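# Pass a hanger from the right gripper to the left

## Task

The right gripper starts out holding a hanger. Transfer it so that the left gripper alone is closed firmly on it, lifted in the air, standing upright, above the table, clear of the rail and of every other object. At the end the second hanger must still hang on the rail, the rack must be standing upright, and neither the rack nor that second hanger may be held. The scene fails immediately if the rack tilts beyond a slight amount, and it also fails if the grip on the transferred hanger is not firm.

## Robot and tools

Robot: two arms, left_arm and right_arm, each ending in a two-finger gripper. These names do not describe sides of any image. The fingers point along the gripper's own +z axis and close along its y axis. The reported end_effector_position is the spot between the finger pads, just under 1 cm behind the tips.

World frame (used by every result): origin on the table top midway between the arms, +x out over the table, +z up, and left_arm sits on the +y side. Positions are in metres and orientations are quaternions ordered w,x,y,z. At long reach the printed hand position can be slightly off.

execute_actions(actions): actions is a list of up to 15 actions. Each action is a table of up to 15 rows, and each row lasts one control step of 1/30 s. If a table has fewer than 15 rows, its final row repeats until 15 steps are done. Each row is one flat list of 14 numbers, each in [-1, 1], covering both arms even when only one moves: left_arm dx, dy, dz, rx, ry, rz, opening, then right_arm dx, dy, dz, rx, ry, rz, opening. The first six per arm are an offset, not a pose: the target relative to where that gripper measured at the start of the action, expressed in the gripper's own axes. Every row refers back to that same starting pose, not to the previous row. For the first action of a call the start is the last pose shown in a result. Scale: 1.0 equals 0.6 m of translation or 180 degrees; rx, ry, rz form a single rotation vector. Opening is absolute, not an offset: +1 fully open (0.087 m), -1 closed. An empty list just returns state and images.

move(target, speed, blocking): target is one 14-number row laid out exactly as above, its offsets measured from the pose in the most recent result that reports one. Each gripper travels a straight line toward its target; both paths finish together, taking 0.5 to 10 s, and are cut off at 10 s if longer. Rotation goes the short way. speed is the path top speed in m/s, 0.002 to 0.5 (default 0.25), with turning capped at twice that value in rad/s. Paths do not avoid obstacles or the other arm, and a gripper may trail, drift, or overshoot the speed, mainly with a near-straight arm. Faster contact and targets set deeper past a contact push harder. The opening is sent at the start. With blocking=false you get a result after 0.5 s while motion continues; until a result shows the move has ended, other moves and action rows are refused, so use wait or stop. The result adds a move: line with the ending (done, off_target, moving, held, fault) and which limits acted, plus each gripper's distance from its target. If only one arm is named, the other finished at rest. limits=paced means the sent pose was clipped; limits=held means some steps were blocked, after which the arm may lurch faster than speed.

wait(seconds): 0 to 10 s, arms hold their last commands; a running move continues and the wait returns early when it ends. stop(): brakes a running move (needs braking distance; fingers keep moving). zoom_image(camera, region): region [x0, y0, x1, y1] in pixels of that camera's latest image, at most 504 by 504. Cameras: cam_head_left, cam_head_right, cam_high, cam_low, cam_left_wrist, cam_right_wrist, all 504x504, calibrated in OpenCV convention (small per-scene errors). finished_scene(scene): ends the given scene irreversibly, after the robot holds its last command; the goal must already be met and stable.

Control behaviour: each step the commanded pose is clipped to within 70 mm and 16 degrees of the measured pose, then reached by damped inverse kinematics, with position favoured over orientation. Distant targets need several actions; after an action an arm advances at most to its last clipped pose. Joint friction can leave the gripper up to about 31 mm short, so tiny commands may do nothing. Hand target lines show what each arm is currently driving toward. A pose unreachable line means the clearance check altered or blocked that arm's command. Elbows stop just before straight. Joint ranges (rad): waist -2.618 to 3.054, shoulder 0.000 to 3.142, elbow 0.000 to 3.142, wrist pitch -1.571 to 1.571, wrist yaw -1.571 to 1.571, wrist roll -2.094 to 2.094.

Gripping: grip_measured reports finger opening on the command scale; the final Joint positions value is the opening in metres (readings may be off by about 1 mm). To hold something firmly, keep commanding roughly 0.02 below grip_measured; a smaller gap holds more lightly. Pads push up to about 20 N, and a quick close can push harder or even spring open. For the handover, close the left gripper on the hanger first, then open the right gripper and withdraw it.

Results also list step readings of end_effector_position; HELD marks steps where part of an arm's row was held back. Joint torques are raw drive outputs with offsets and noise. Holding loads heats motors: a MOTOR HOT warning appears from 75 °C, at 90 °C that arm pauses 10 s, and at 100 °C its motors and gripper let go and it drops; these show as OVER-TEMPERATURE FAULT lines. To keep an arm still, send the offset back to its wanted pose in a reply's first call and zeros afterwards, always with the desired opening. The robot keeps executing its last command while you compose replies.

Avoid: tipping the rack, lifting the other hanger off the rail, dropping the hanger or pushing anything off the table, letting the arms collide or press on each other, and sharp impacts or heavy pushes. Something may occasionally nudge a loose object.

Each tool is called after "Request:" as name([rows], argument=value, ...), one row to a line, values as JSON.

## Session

Request:
execute_actions(actions=[])

Scene clock: 0.00 s.
left_arm: end_effector_position=(+0.3765, +0.2429, +0.3552) grip_measured=+1.000 end_effector_quat_wxyz=(+0.700, +0.024, +0.713, -0.025) | right_arm: end_effector_position=(+0.3075, +0.0547, +0.3749) grip_measured=-0.847 end_effector_quat_wxyz=(+0.662, -0.176, +0.710, +0.161)
Joint positions: left_arm=[-0.005  1.063  1.051 -0.006 -0.012 -0.002  0.087] | right_arm=[ 0.946  1.401  1.404 -0.082  0.45   0.03   0.007]
Joint velocities: left_arm=[-0.007 -0.017  0.007 -0.022  0.022 -0.037  0.   ] | right_arm=[-0.012 -0.002 -0.027 -0.037  0.007 -0.051  0.001]
Joint torques (N m, as the arm reports them, + toward a larger angle): no reading
Hand target (left_arm): +0.376, +0.243, +0.355; +0.700, +0.024, +0.713, -0.025
Hand target (right_arm): +0.308, +0.055, +0.376; +0.663, -0.175, +0.709, +0.162
camera_calibration (this result's frames):
cam_right_wrist: T_world_to_cam=[[0.472534, -0.881084, 0.0200501, -0.108631], [-0.714036, -0.396081, -0.577297, 0.475092], [0.516589, 0.258476, -0.816288, 0.268038], [0, 0, 0, 1]] pos_world=[0.252099, 0.0231805, 0.495243]

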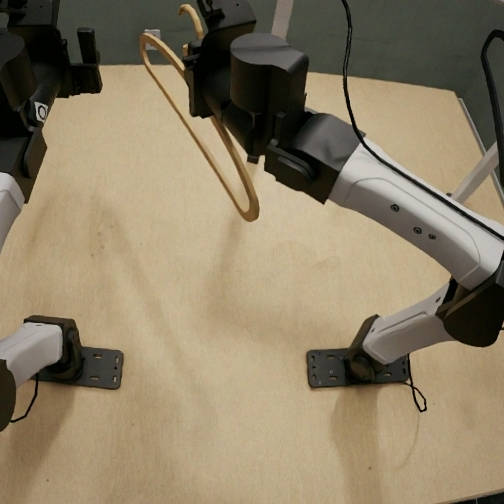

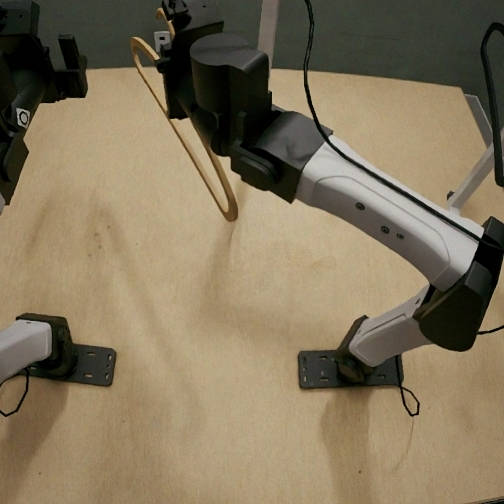

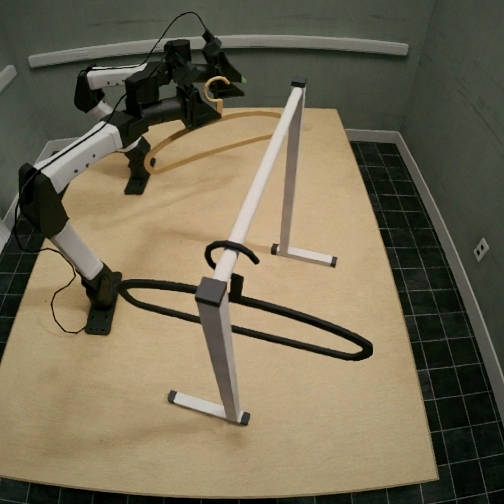

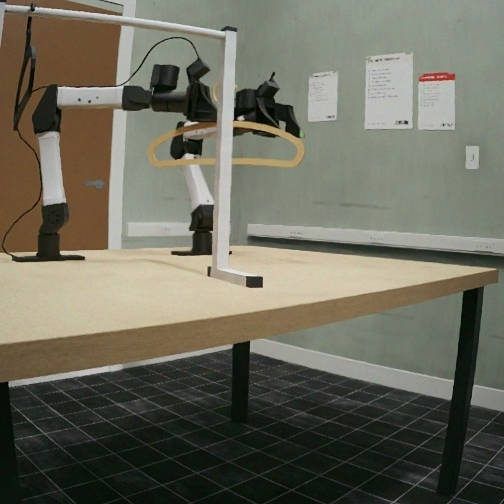

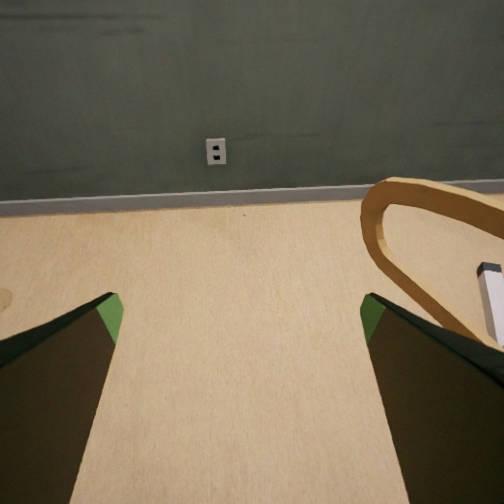

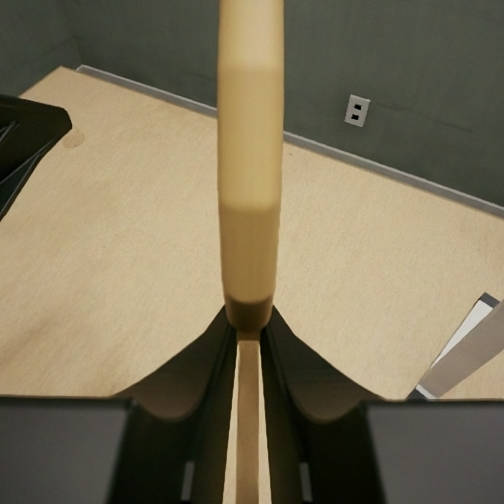

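Request:
move(target=[-0.05,-0.02,-0.12,-0.26,0.45,-0.26,1,0.325,-0.048,-0.16,-0.18,0,0,-0.87], speed=0.15)

Scene clock: 14.87 s.
left_arm: end_effector_position=(+0.3109, +0.2362, +0.3894) grip_measured=+1.000 end_effector_quat_wxyz=(+0.314, -0.439, +0.821, -0.187) | right_arm: end_effector_position=(+0.2223, -0.0179, +0.1825) grip_measured=-0.847 end_effector_quat_wxyz=(+0.579, -0.352, +0.646, +0.351)
Joint positions: left_arm=[ 0.096  1.595  2.335 -1.562  0.044 -0.98   0.087] | right_arm=[ 0.549  0.983  0.386  0.503 -0.506  0.001  0.007]
Joint velocities: left_arm=[ 0.032  0.007 -0.002 -0.007 -0.066  0.051  0.   ] | right_arm=[-0.002 -0.007 -0.012 -0.007  0.037  0.022  0.   ]
Joint torques (N m, as the arm reports them, + toward a larger angle): left_arm=[ 0.94 -6.55  2.61  1.88  0.06  0.01] | right_arm=[-0.21 -4.49  5.95  2.59 -0.07 -0.15]
Hand target (left_arm): +0.304, +0.237, +0.385; +0.303, -0.446, +0.821, -0.186
Hand target (right_arm): +0.220, -0.020, +0.187; +0.590, -0.354, +0.634, +0.352
Off the commanded pose (left_arm): 0.007 m, 44 deg; orientation clipped at the last step of the last action.
Off the commanded pose (right_arm): 0.007 m, 1 deg.
joint sent to its limit (left arm) — the command would take joint 4 (wrist pitch) past its lower limit, so that joint was sent only as far as its limit.
move: off_target (left_arm); limits=paced
camera_calibration (this result's frames):
cam_left_wrist: T_world_to_cam=[[0.589997, -0.556869, 0.584637, -0.285387], [-0.797658, -0.514186, 0.315206, 0.271306], [0.125083, -0.652311, -0.747559, 0.543251], [0, 0, 0, 1]] pos_world=[0.316835, 0.334947, 0.487443]
cam_right_wrist: T_world_to_cam=[[0.867385, -0.496733, -0.0299971, -0.200286], [-0.423643, -0.705443, -0.568222, 0.202688], [0.261093, 0.505575, -0.822329, 0.236127], [0, 0, 0, 1]] pos_world=[0.197941, -0.0758831, 0.303338]

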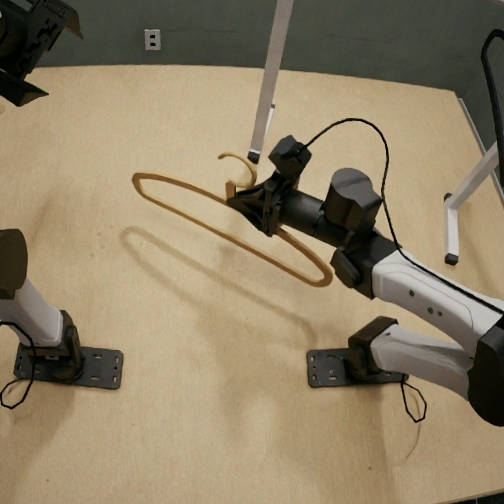

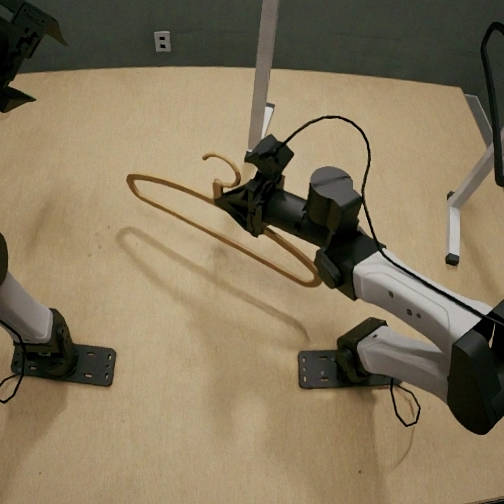

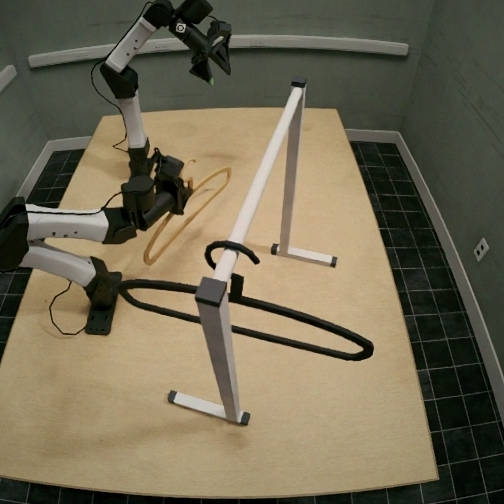

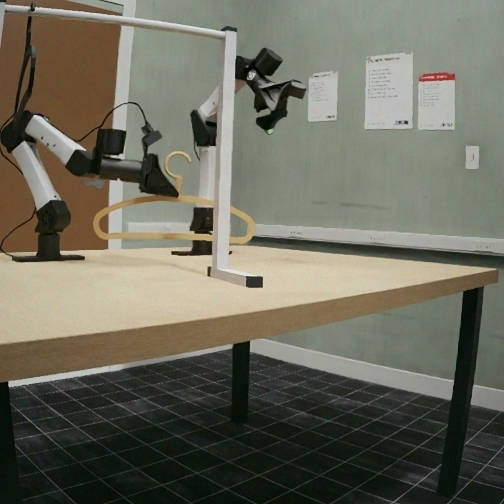

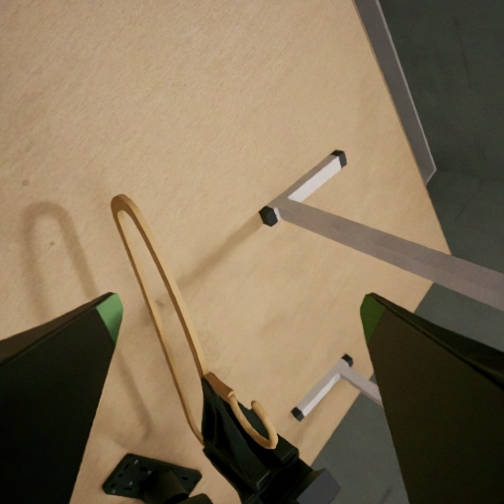

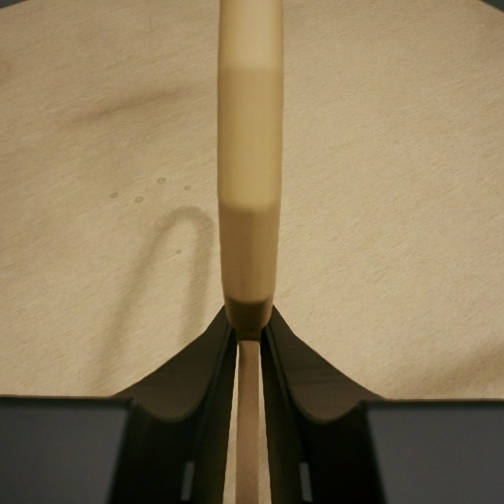

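Request:
move(target=[0.38,0.07,0.193,-0.208,0.116,-0.02,1,0,0,0,0,0,0,-0.87], speed=0.15)

Scene clock: 24.13 s.
left_arm: end_effector_position=(+0.2750, +0.0637, +0.2117) grip_measured=+1.000 end_effector_quat_wxyz=(+0.039, -0.497, +0.865, -0.052) | right_arm: end_effector_position=(+0.2220, -0.0180, +0.1817) grip_measured=-0.847 end_effector_quat_wxyz=(+0.578, -0.352, +0.647, +0.352)
Joint positions: left_arm=[-0.447  1.809  1.933 -1.566 -0.015 -1.565  0.087] | right_arm=[ 0.549  0.983  0.386  0.499 -0.506  0.001  0.007]
Joint velocities: left_arm=[-0.002 -0.007 -0.002  0.037  0.037 -0.037  0.   ] | right_arm=[-0.002 -0.002  0.002  0.037 -0.022  0.022  0.001]
Joint torques (N m, as the arm reports them, + toward a larger angle): left_arm=[-0.48 -7.53  3.94  0.62 -0.04 -0.02] | right_arm=[ 0.38 -2.7   7.14  2.38  0.04 -0.11]
Hand target (left_arm): +0.269, +0.063, +0.200; +0.023, -0.498, +0.866, -0.032
Hand target (right_arm): +0.222, -0.018, +0.183; +0.579, -0.352, +0.646, +0.352
Off the commanded pose (left_arm): 0.013 m, 7 deg.
Off the commanded pose (right_arm): 0.001 m, 0 deg.
joint sent to its limit (left arm) — the command would take joint 4 (wrist pitch) past its lower limit, so that joint was sent only as far as its limit.
move: off_target (left_arm)
camera_calibration (this result's frames):
cam_left_wrist: T_world_to_cam=[[0.847611, -0.512562, 0.137244, -0.235331], [-0.432189, -0.51683, 0.738986, 0.019962], [-0.307844, -0.685688, -0.659594, 0.404905], [0, 0, 0, 1]] pos_world=[0.332744, 0.167334, 0.284619]
cam_right_wrist: T_world_to_cam=[[0.867472, -0.496463, -0.0319047, -0.199794], [-0.425244, -0.706692, -0.565468, 0.201865], [0.258187, 0.504094, -0.824153, 0.236496], [0, 0, 0, 1]] pos_world=[0.198097, -0.0757495, 0.302682]

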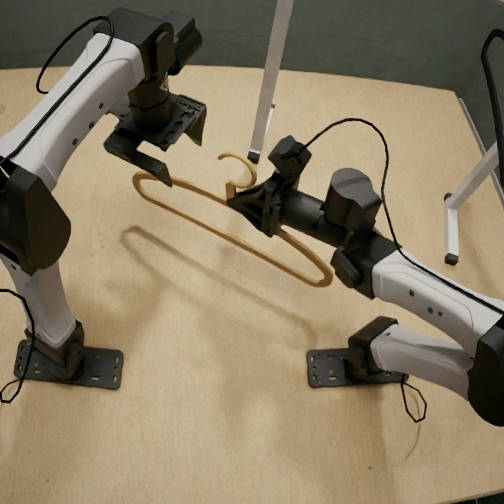

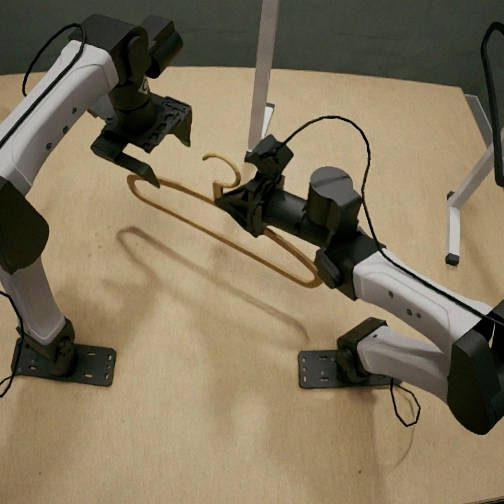

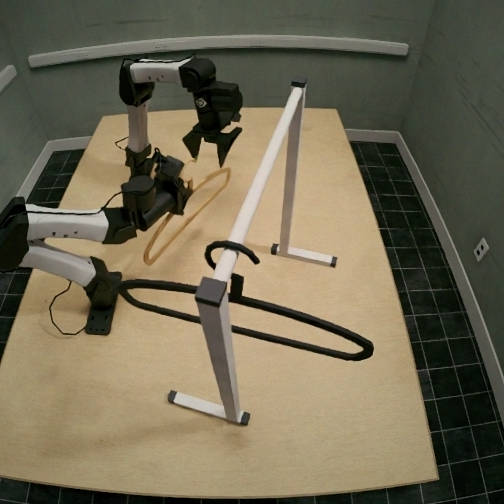

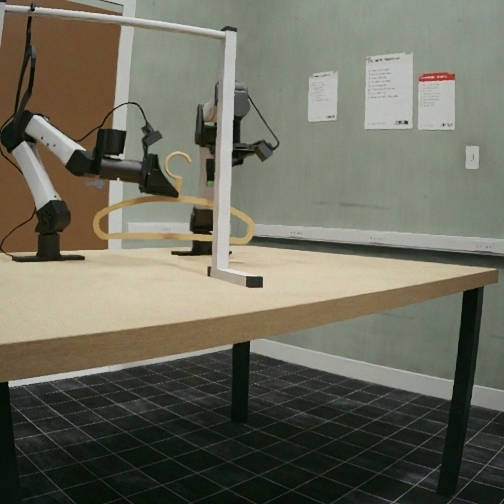

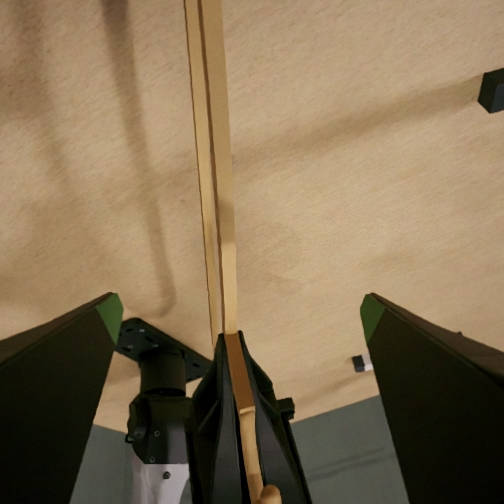

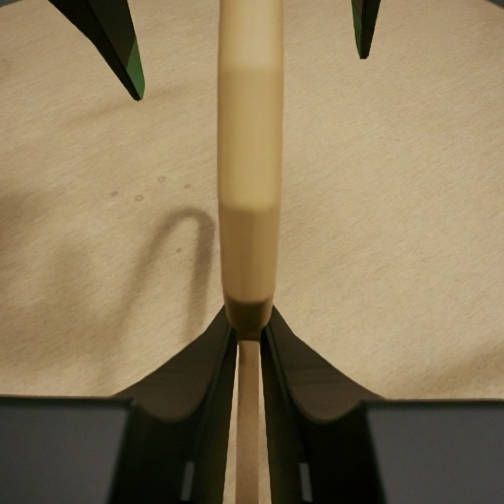

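Request:
move(target=[0,0.025,0.13,-0.035,0,0,0.3,0,0,0,0,0,0,-0.87], speed=0.08)

Scene clock: 28.97 s.
left_arm: end_effector_position=(+0.2726, +0.0647, +0.1476) grip_measured=+0.300 end_effector_quat_wxyz=(+0.020, -0.498, +0.866, -0.022) | right_arm: end_effector_position=(+0.2218, -0.0182, +0.1808) grip_measured=-0.847 end_effector_quat_wxyz=(+0.576, -0.352, +0.648, +0.351)
Joint positions: left_arm=[-0.447  1.809  1.677 -1.381 -0.013 -1.567  0.057] | right_arm=[ 0.549  0.983  0.386  0.495 -0.506  0.001  0.007]
Joint velocities: left_arm=[-0.017 -0.012 -0.007  0.066  0.037  0.037 -0.   ] | right_arm=[-0.017 -0.007  0.002  0.007  0.007 -0.037 -0.   ]
Joint torques (N m, as the arm reports them, + toward a larger angle): left_arm=[ 0.21 -6.98  4.12  0.73 -0.11  0.03] | right_arm=[ 0.4  -2.7   7.15  2.39  0.04 -0.12]
Hand target (left_arm): +0.271, +0.066, +0.133; +0.011, -0.498, +0.867, -0.004
Hand target (right_arm): +0.222, -0.018, +0.182; +0.578, -0.352, +0.647, +0.352
Off the commanded pose (left_arm): 0.015 m, 2 deg.
Off the commanded pose (right_arm): 0.001 m, 0 deg.
move: off_target (left_arm)
camera_calibration (this result's frames):
cam_left_wrist: T_world_to_cam=[[0.85487, -0.51453, 0.0667542, -0.215449], [-0.384856, -0.542549, 0.746677, 0.0544107], [-0.347971, -0.664003, -0.661828, 0.372457], [0, 0, 0, 1]] pos_world=[0.334725, 0.165978, 0.220257]
cam_right_wrist: T_world_to_cam=[[0.867364, -0.496527, -0.0337807, -0.199339], [-0.427094, -0.707792, -0.562691, 0.201097], [0.255481, 0.502486, -0.825977, 0.236814], [0, 0, 0, 1]] pos_world=[0.198285, -0.0756382, 0.302025]

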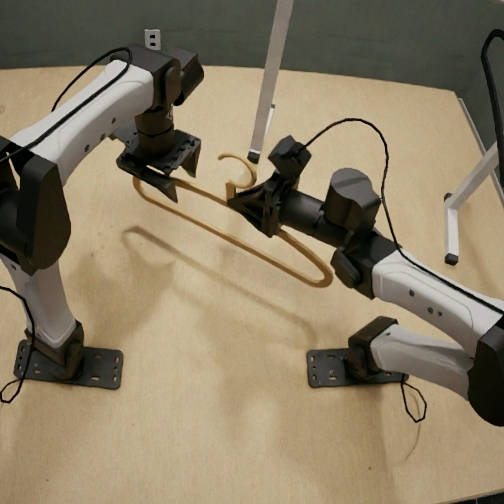

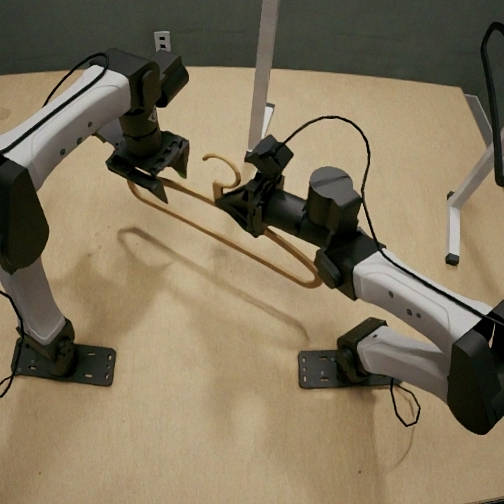

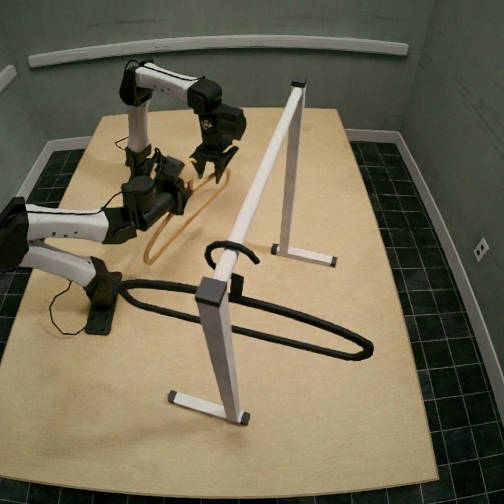

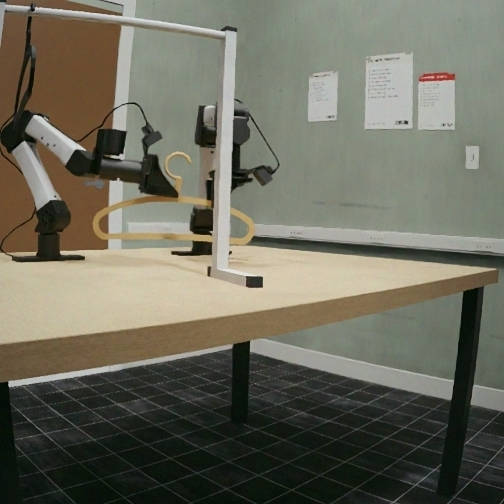

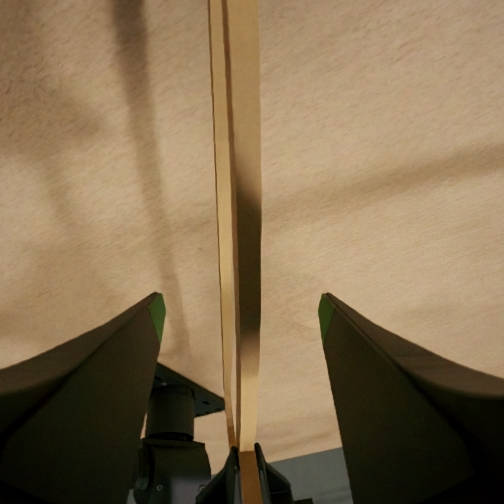

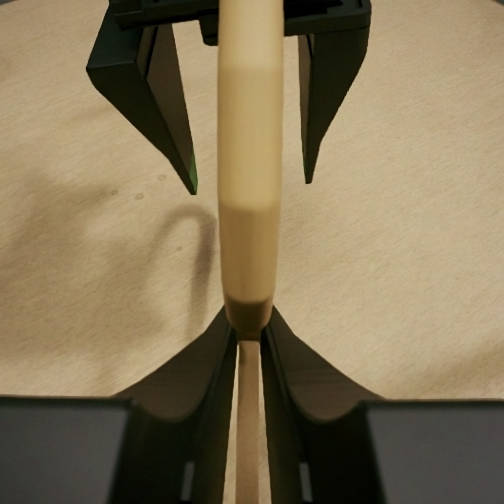

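Request:
execute_actions([
  [[0,0,0,0,0,0,-0.3,0,0,0,0,0,0,-0.87]],
  [[0,0,0,0,0,0,-0.7,0,0,0,0,0,0,-0.87]],
  [[0,0,0,0,0,0,-0.85,0,0,0,0,0,0,-0.87]],
  [[0,0,0,0,0,0,-0.92,0,0,0,0,0,0,-0.87]],
  [[0,0,0,0,0,0,-0.92,0,0,0,0,0,0,-0.87]],
])

Scene clock: 36.87 s.
left_arm: end_effector_position=(+0.2731, +0.0645, +0.1477) grip_measured=-0.839 end_effector_quat_wxyz=(+0.020, -0.499, +0.866, -0.023) | right_arm: end_effector_position=(+0.2216, -0.0186, +0.1791) grip_measured=-0.847 end_effector_quat_wxyz=(+0.577, -0.361, +0.646, +0.346)
Joint positions: left_arm=[-0.447  1.809  1.677 -1.379 -0.013 -1.567  0.007] | right_arm=[ 0.549  0.983  0.386  0.487 -0.51  -0.022  0.007]
Joint velocities: left_arm=[ 0.002 -0.012  0.007 -0.066  0.081  0.022  0.   ] | right_arm=[-0.012 -0.012  0.017 -0.007 -0.022 -0.022 -0.001]
Joint torques (N m, as the arm reports them, + toward a larger angle): left_arm=[ 0.16 -8.96  5.73  0.58 -0.09  0.02] | right_arm=[ 0.4  -2.7   7.15  2.34  0.06 -0.03]
Hand target (left_arm): +0.273, +0.064, +0.148; +0.020, -0.499, +0.866, -0.023
Hand target (right_arm): +0.222, -0.019, +0.179; +0.576, -0.358, +0.648, +0.347
Off the commanded pose (left_arm): 0.000 m, 0 deg.
Off the commanded pose (right_arm): 0.000 m, 0 deg.
Step readings (end_effector_position; steps 1 to 15: 1st action; 16 to 30: 2nd action; 31 to 45: 3rd action; 46 to 60: 4th action; 61 to 75: 5th action):
0: left_arm (+0.2730, +0.0645, +0.1477) | right_arm (+0.2218, -0.0182, +0.1808)
1: left_arm (+0.2730, +0.0645, +0.1477) | right_arm (+0.2218, -0.0182, +0.1808)
2: left_arm (+0.2730, +0.0645, +0.1477) | right_arm (+0.2218, -0.0182, +0.1806)
4: left_arm (+0.2730, +0.0645, +0.1477) | right_arm (+0.2217, -0.0182, +0.1803)
8: left_arm (+0.2730, +0.0645, +0.1477) | right_arm (+0.2216, -0.0183, +0.1802)
15: left_arm (+0.2730, +0.0645, +0.1477) | right_arm (+0.2216, -0.0183, +0.1800)
16: left_arm (+0.2730, +0.0645, +0.1477) | right_arm (+0.2216, -0.0183, +0.1799)
17: left_arm (+0.2730, +0.0645, +0.1477) | right_arm (+0.2216, -0.0183, +0.1798)
19: left_arm (+0.2730, +0.0645, +0.1477) | right_arm (+0.2215, -0.0183, +0.1796)
23: left_arm (+0.2730, +0.0645, +0.1477) | right_arm (+0.2214, -0.0184, +0.1793)
30: left_arm (+0.2730, +0.0645, +0.1477) | right_arm (+0.2214, -0.0184, +0.1792)
31: left_arm (+0.2731, +0.0645, +0.1477) | right_arm (+0.2214, -0.0184, +0.1791)
32: left_arm (+0.2731, +0.0645, +0.1477) | right_arm (+0.2213, -0.0184, +0.1791)
34: left_arm (+0.2731, +0.0645, +0.1477) | right_arm (+0.2215, -0.0185, +0.1791)
38: left_arm (+0.2731, +0.0645, +0.1477) | right_arm (+0.2215, -0.0185, +0.1791)
45: left_arm (+0.2731, +0.0645, +0.1477) | right_arm (+0.2216, -0.0186, +0.1790)
46: left_arm (+0.2731, +0.0645, +0.1477) | right_arm (+0.2216, -0.0185, +0.1790)
47: left_arm (+0.2731, +0.0645, +0.1477) | right_arm (+0.2216, -0.0185, +0.1791)
49: left_arm (+0.2731, +0.0645, +0.1477) | right_arm (+0.2216, -0.0186, +0.1791)
53: left_arm (+0.2731, +0.0645, +0.1477) | right_arm (+0.2216, -0.0186, +0.1791)
60: left_arm (+0.2731, +0.0645, +0.1477) | right_arm (+0.2216, -0.0186, +0.1791)
61: left_arm (+0.2731, +0.0645, +0.1477) | right_arm (+0.2216, -0.0186, +0.1791)
62: left_arm (+0.2731, +0.0645, +0.1477) | right_arm (+0.2216, -0.0186, +0.1791)
64: left_arm (+0.2731, +0.0645, +0.1477) | right_arm (+0.2216, -0.0186, +0.1791)
68: left_arm (+0.2731, +0.0645, +0.1477) | right_arm (+0.2217, -0.0186, +0.1791)
75: end_effector_position above
camera_calibration (this result's frames):
cam_left_wrist: T_world_to_cam=[[0.854954, -0.514139, 0.0686622, -0.216271], [-0.385877, -0.541967, 0.746572, 0.0546769], [-0.346629, -0.66478, -0.661752, 0.372133], [0, 0, 0, 1]] pos_world=[0.334993, 0.165826, 0.220289]
cam_right_wrist: T_world_to_cam=[[0.870608, -0.49175, -0.0149244, -0.203448], [-0.4156, -0.71888, -0.557215, 0.195984], [0.263282, 0.491319, -0.830234, 0.234425], [0, 0, 0, 1]] pos_world=[0.196855, -0.074334, 0.300797]

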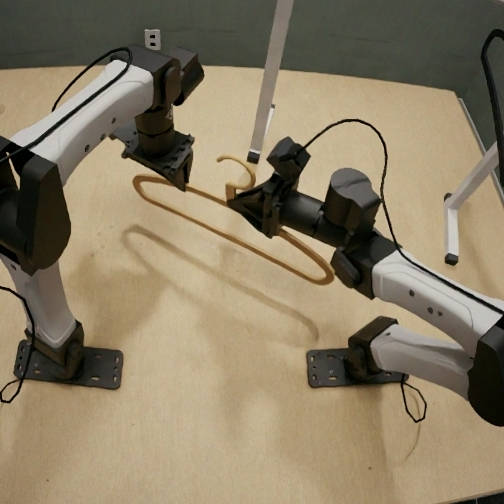

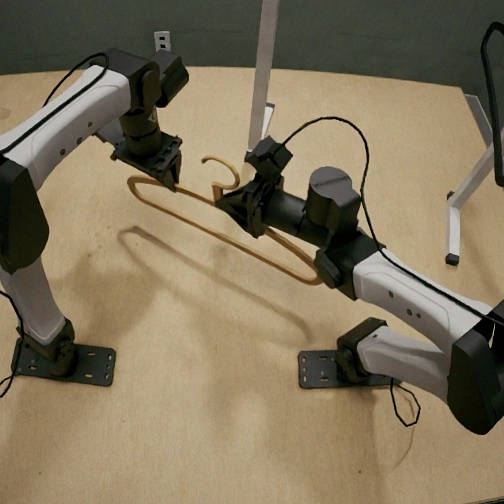

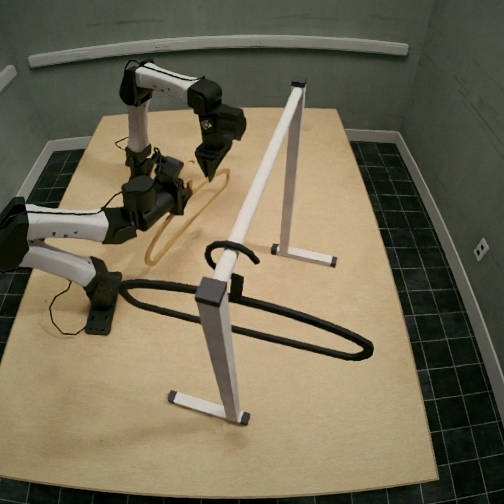

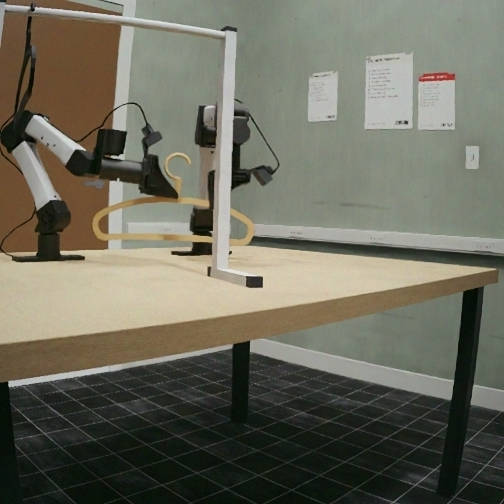

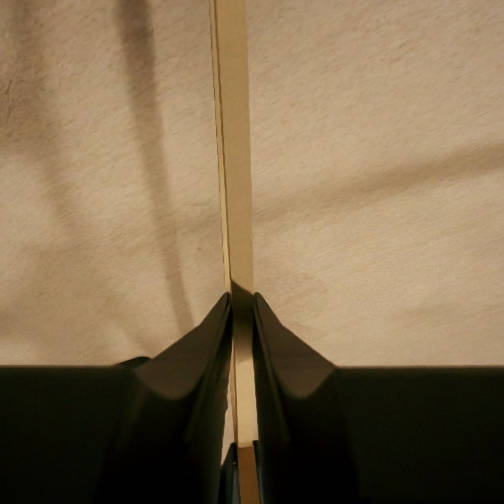

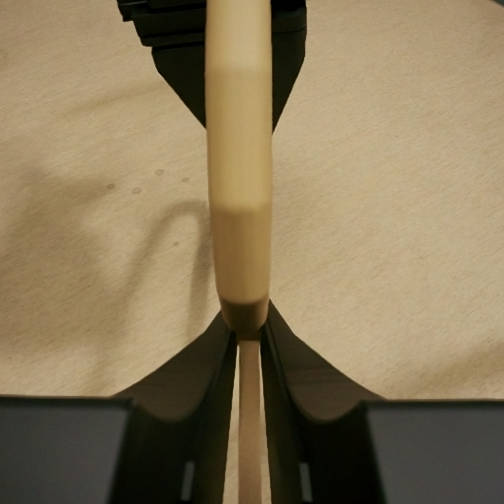

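Request:
execute_actions([
  [[0,0,0,0,0,0,-0.92,0,0,0,0,0,0,-0.8]],
  [[0,0,0,0,0,0,-0.92,0,0,0,0,0,0,0.2]],
])

Request:
move(target=[0,0,0,0,0,0,-0.92,-0.15,0,-0.25,0,0,0,0.2], speed=0.12)

Request:
move(target=[-0.03,0.08,-0.08,0,0,0,-0.92,-0.08,0,-0.03,0,0,0,0.2], speed=0.08)

Scene clock: 44.07 s.
left_arm: end_effector_position=(+0.2740, +0.0652, +0.1475) grip_measured=-0.851 end_effector_quat_wxyz=(+0.023, -0.500, +0.866, -0.022) | right_arm: end_effector_position=(+0.2213, -0.0183, +0.1792) grip_measured=+0.200 end_effector_quat_wxyz=(+0.577, -0.362, +0.645, +0.346)
Joint positions: left_arm=[-0.447  1.809  1.677 -1.378 -0.019 -1.57   0.007] | right_arm=[ 0.549  0.983  0.386  0.488 -0.513 -0.024  0.052]
Joint velocities: left_arm=[ 0.007 -0.022 -0.017  0.037  0.022 -0.051 -0.001] | right_arm=[-0.007 -0.017 -0.002 -0.007  0.007 -0.051 -0.001]
Joint torques (N m, as the arm reports them, + toward a larger angle): left_arm=[ 0.13 -8.92  5.7   0.61 -0.09  0.02] | right_arm=[ 0.39 -2.7   7.16  2.33  0.04 -0.12]
Hand target (left_arm): +0.274, +0.064, +0.148; +0.021, -0.499, +0.866, -0.023
Hand target (right_arm): +0.221, -0.018, +0.179; +0.577, -0.362, +0.645, +0.346
Off the commanded pose (left_arm): 0.001 m, 0 deg.
Off the commanded pose (right_arm): 0.000 m, 0 deg.
Step readings (end_effector_position; steps 1 to 15: 1st action; 16 to 30: 2nd action):
0: left_arm (+0.2731, +0.0645, +0.1477) | right_arm (+0.2216, -0.0186, +0.1791)
1: left_arm (+0.2731, +0.0645, +0.1477) | right_arm (+0.2215, -0.0185, +0.1791)
2: left_arm (+0.2734, +0.0643, +0.1477) | right_arm (+0.2214, -0.0185, +0.1790)
4: left_arm (+0.2735, +0.0643, +0.1477) | right_arm (+0.2212, -0.0184, +0.1790)
8: left_arm (+0.2735, +0.0643, +0.1477) | right_arm (+0.2212, -0.0184, +0.1790)
15: left_arm (+0.2735, +0.0643, +0.1477) | right_arm (+0.2212, -0.0184, +0.1790)
16: left_arm (+0.2735, +0.0643, +0.1477) | right_arm (+0.2212, -0.0184, +0.1790)
17: left_arm (+0.2736, +0.0645, +0.1476) | right_arm (+0.2213, -0.0183, +0.1792)
19: left_arm (+0.2738, +0.0648, +0.1475) | right_arm (+0.2213, -0.0183, +0.1792)
23: left_arm (+0.2740, +0.0651, +0.1475) | right_arm (+0.2213, -0.0183, +0.1792)
30: end_effector_position above
camera_calibration (this result's frames):
cam_left_wrist: T_world_to_cam=[[0.856015, -0.512173, 0.0701209, -0.217361], [-0.387658, -0.546251, 0.742517, 0.0569403], [-0.341994, -0.662788, -0.666147, 0.372033], [0, 0, 0, 1]] pos_world=[0.33537, 0.166356, 0.220791]
cam_right_wrist: T_world_to_cam=[[0.872214, -0.488953, -0.0129326, -0.203676], [-0.412097, -0.72036, -0.557904, 0.195454], [0.263473, 0.491942, -0.829805, 0.234445], [0, 0, 0, 1]] pos_world=[0.196425, -0.0741241, 0.300954]

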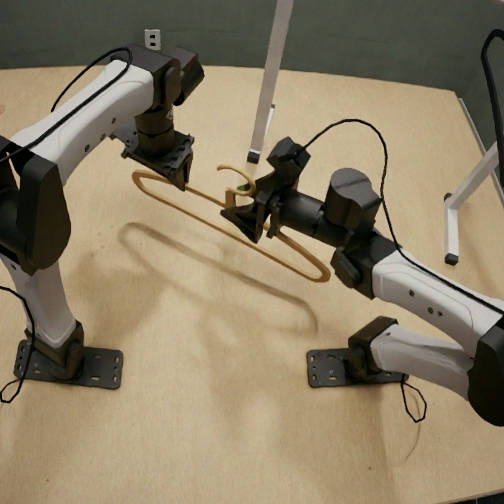

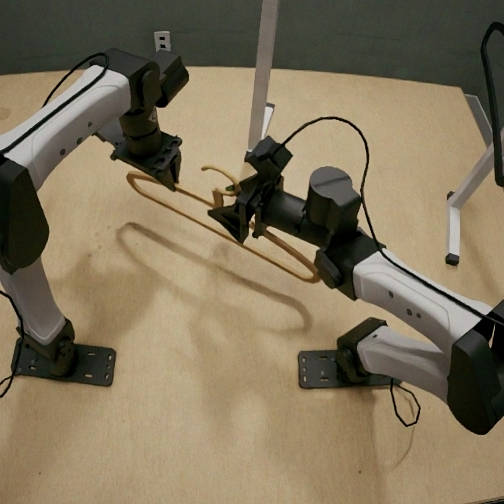

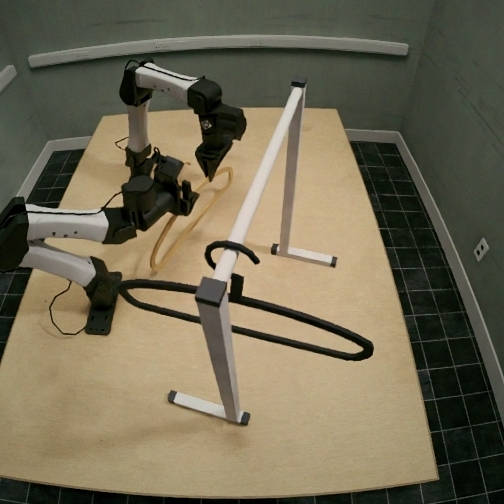

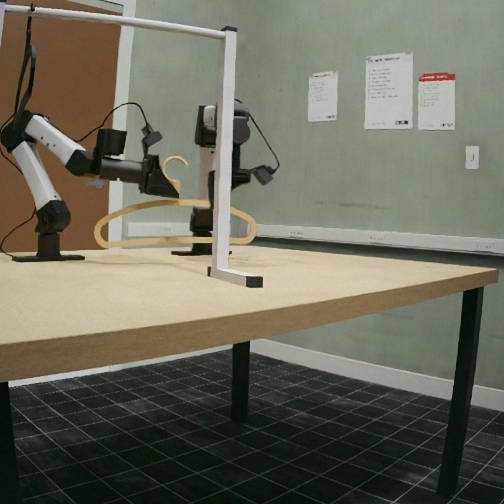

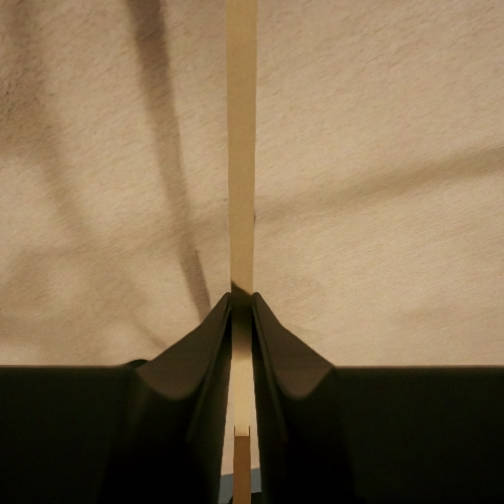

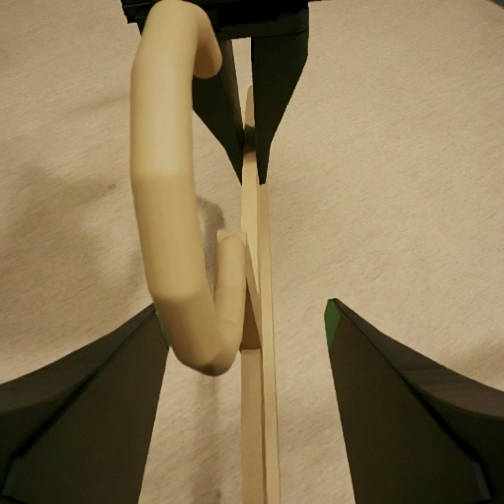

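Scene clock: 46.43 s.
left_arm: end_effector_position=(+0.2745, +0.0660, +0.1472) grip_measured=-0.851 end_effector_quat_wxyz=(+0.026, -0.500, +0.866, -0.020) | right_arm: end_effector_position=(+0.1527, -0.1382, +0.2820) grip_measured=+0.200 end_effector_quat_wxyz=(+0.585, -0.367, +0.640, +0.337)
Joint positions: left_arm=[-0.447  1.809  1.677 -1.378 -0.025 -1.57   0.007] | right_arm=[-0.269  0.553  0.775 -0.575 -1.31  -0.34   0.052]
Joint velocities: left_arm=[-0.002  0.002 -0.007 -0.037 -0.066  0.051  0.001] | right_arm=[ 0.012 -0.007  0.002 -0.037 -0.037 -0.037  0.   ]
Joint torques (N m, as the arm reports them, + toward a larger angle): left_arm=[ 0.19 -8.94  5.69  0.59 -0.03  0.02] | right_arm=[-0.22  3.19  7.46  1.65 -0.2  -0.19]
Hand target (left_arm): +0.274, +0.065, +0.147; +0.024, -0.500, +0.866, -0.022
Hand target (right_arm): +0.156, -0.140, +0.283; +0.579, -0.362, +0.644, +0.344
Off the commanded pose (left_arm): 0.001 m, 0 deg.
Off the commanded pose (right_arm): 0.004 m, 2 deg.
move: done
camera_calibration (this result's frames):
cam_left_wrist: T_world_to_cam=[[0.855994, -0.512221, 0.0700316, -0.217321], [-0.389582, -0.55005, 0.738695, 0.0591161], [-0.339854, -0.659602, -0.670391, 0.372468], [0, 0, 0, 1]] pos_world=[0.335641, 0.166881, 0.22125]
cam_right_wrist: T_world_to_cam=[[0.869612, -0.493528, 0.0142994, -0.2091], [-0.401208, -0.723228, -0.562115, 0.137339], [0.287761, 0.483085, -0.826936, 0.391029], [0, 0, 0, 1]] pos_world=[0.124415, -0.192769, 0.403546]

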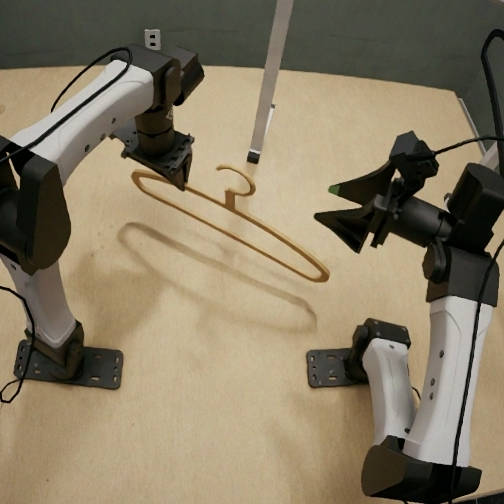

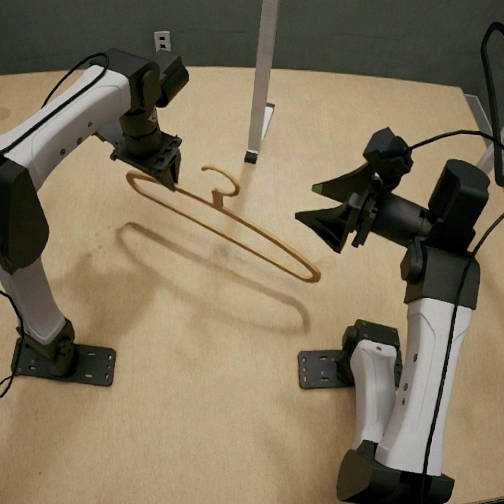

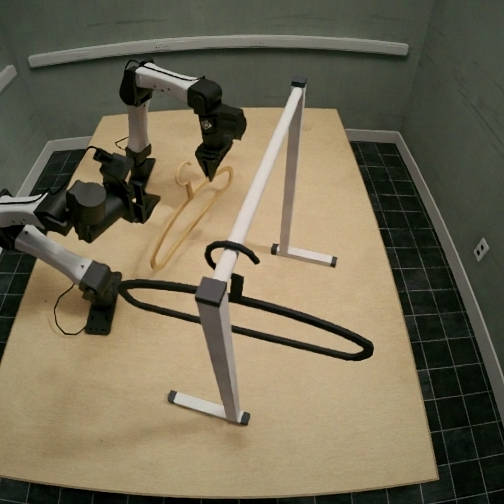

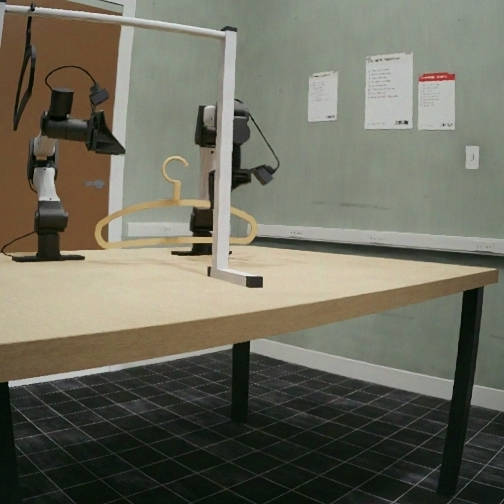

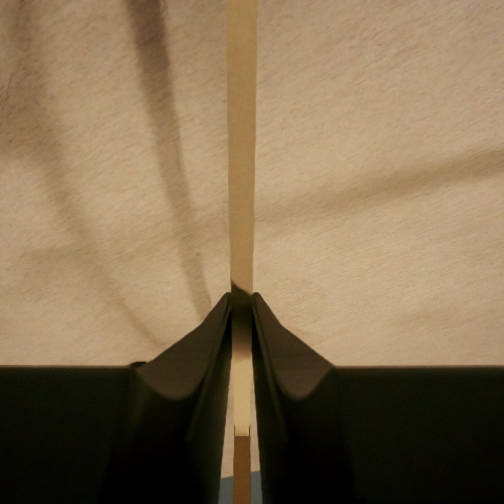

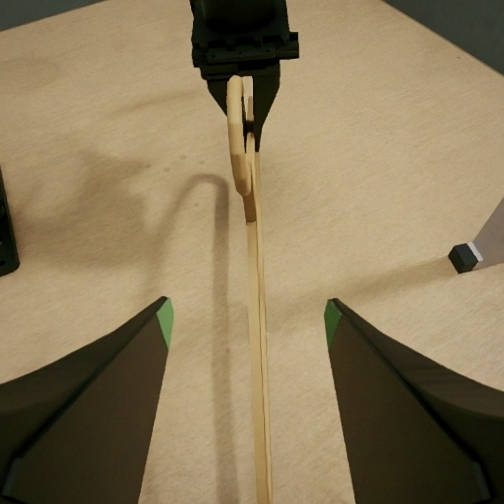

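Scene clock: 47.87 s.
left_arm: end_effector_position=(+0.2441, +0.1029, +0.1910) grip_measured=-0.851 end_effector_quat_wxyz=(+0.031, -0.498, +0.866, -0.021) | right_arm: end_effector_position=(+0.1462, -0.1492, +0.3306) grip_measured=+0.200 end_effector_quat_wxyz=(+0.592, -0.367, +0.638, +0.329)
Joint positions: left_arm=[-0.394  1.658  1.677 -1.52  -0.029 -1.514  0.007] | right_arm=[-0.409  0.7    1.074 -0.984 -1.426 -0.618  0.052]
Joint velocities: left_arm=[-0.012  0.007 -0.007 -0.007 -0.037 -0.007 -0.001] | right_arm=[-0.017  0.037  0.071 -0.183 -0.037 -0.168  0.001]
Joint torques (N m, as the arm reports them, + toward a larger angle): left_arm=[ 0.93 -8.44  4.78  0.5   0.02  0.12] | right_arm=[-0.04  2.3   6.86  1.46 -0.3  -0.11]
Hand target (left_arm): +0.239, +0.107, +0.192; +0.025, -0.500, +0.866, -0.020
Hand target (right_arm): +0.147, -0.150, +0.332; +0.588, -0.364, +0.639, +0.336
Off the commanded pose (left_arm): 0.006 m, 1 deg.
Off the commanded pose (right_arm): 0.001 m, 1 deg.
move: done
camera_calibration (this result's frames):
cam_left_wrist: T_world_to_cam=[[0.853868, -0.514714, 0.0773231, -0.176073], [-0.398738, -0.55139, 0.732787, 0.0387717], [-0.334541, -0.656535, -0.67605, 0.415245], [0, 0, 0, 1]] pos_world=[0.304719, 0.203374, 0.265929]
cam_right_wrist: T_world_to_cam=[[0.862559, -0.505088, 0.0296321, -0.215309], [-0.401651, -0.719179, -0.566973, 0.156354], [0.307682, 0.477146, -0.823203, 0.433343], [0, 0, 0, 1]] pos_world=[0.115184, -0.203072, 0.451758]

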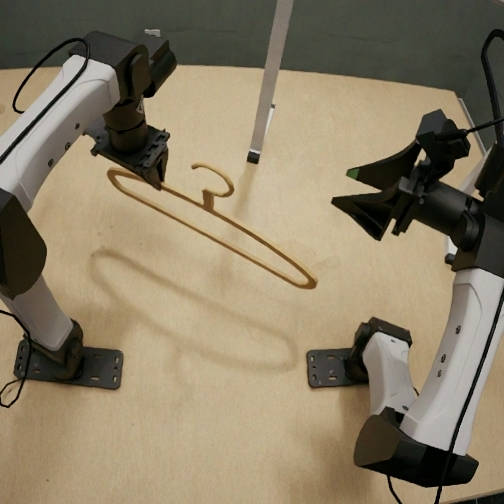

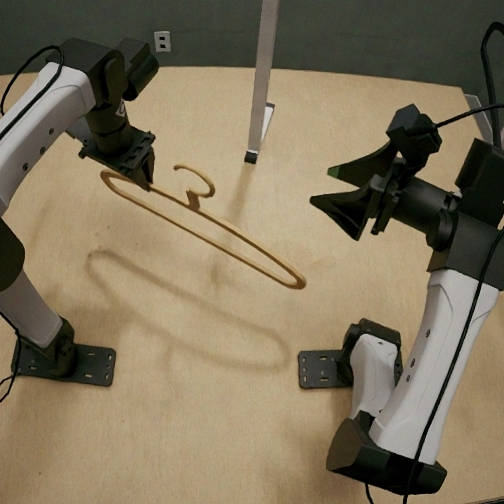

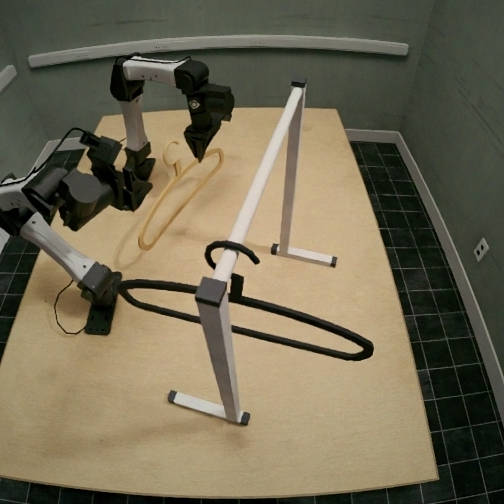

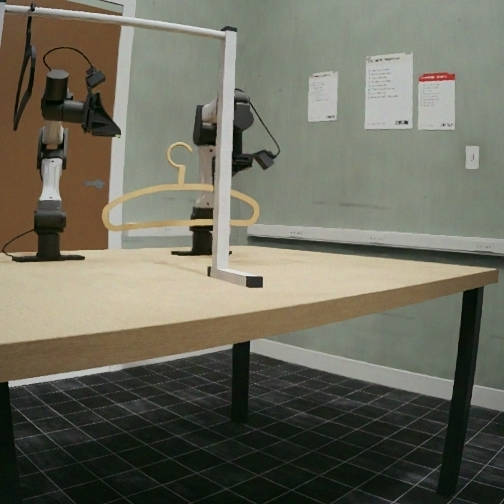

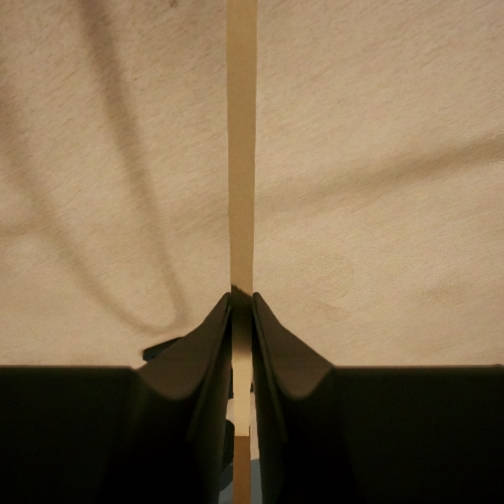

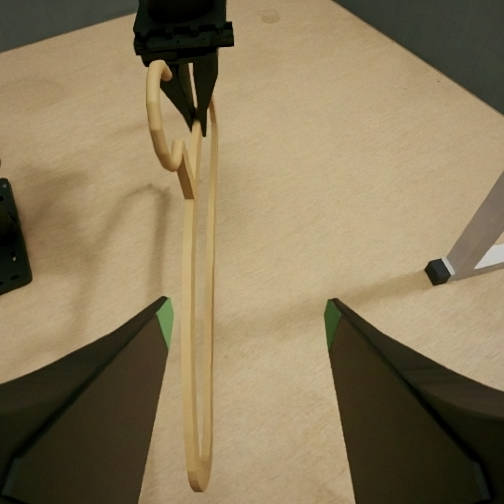

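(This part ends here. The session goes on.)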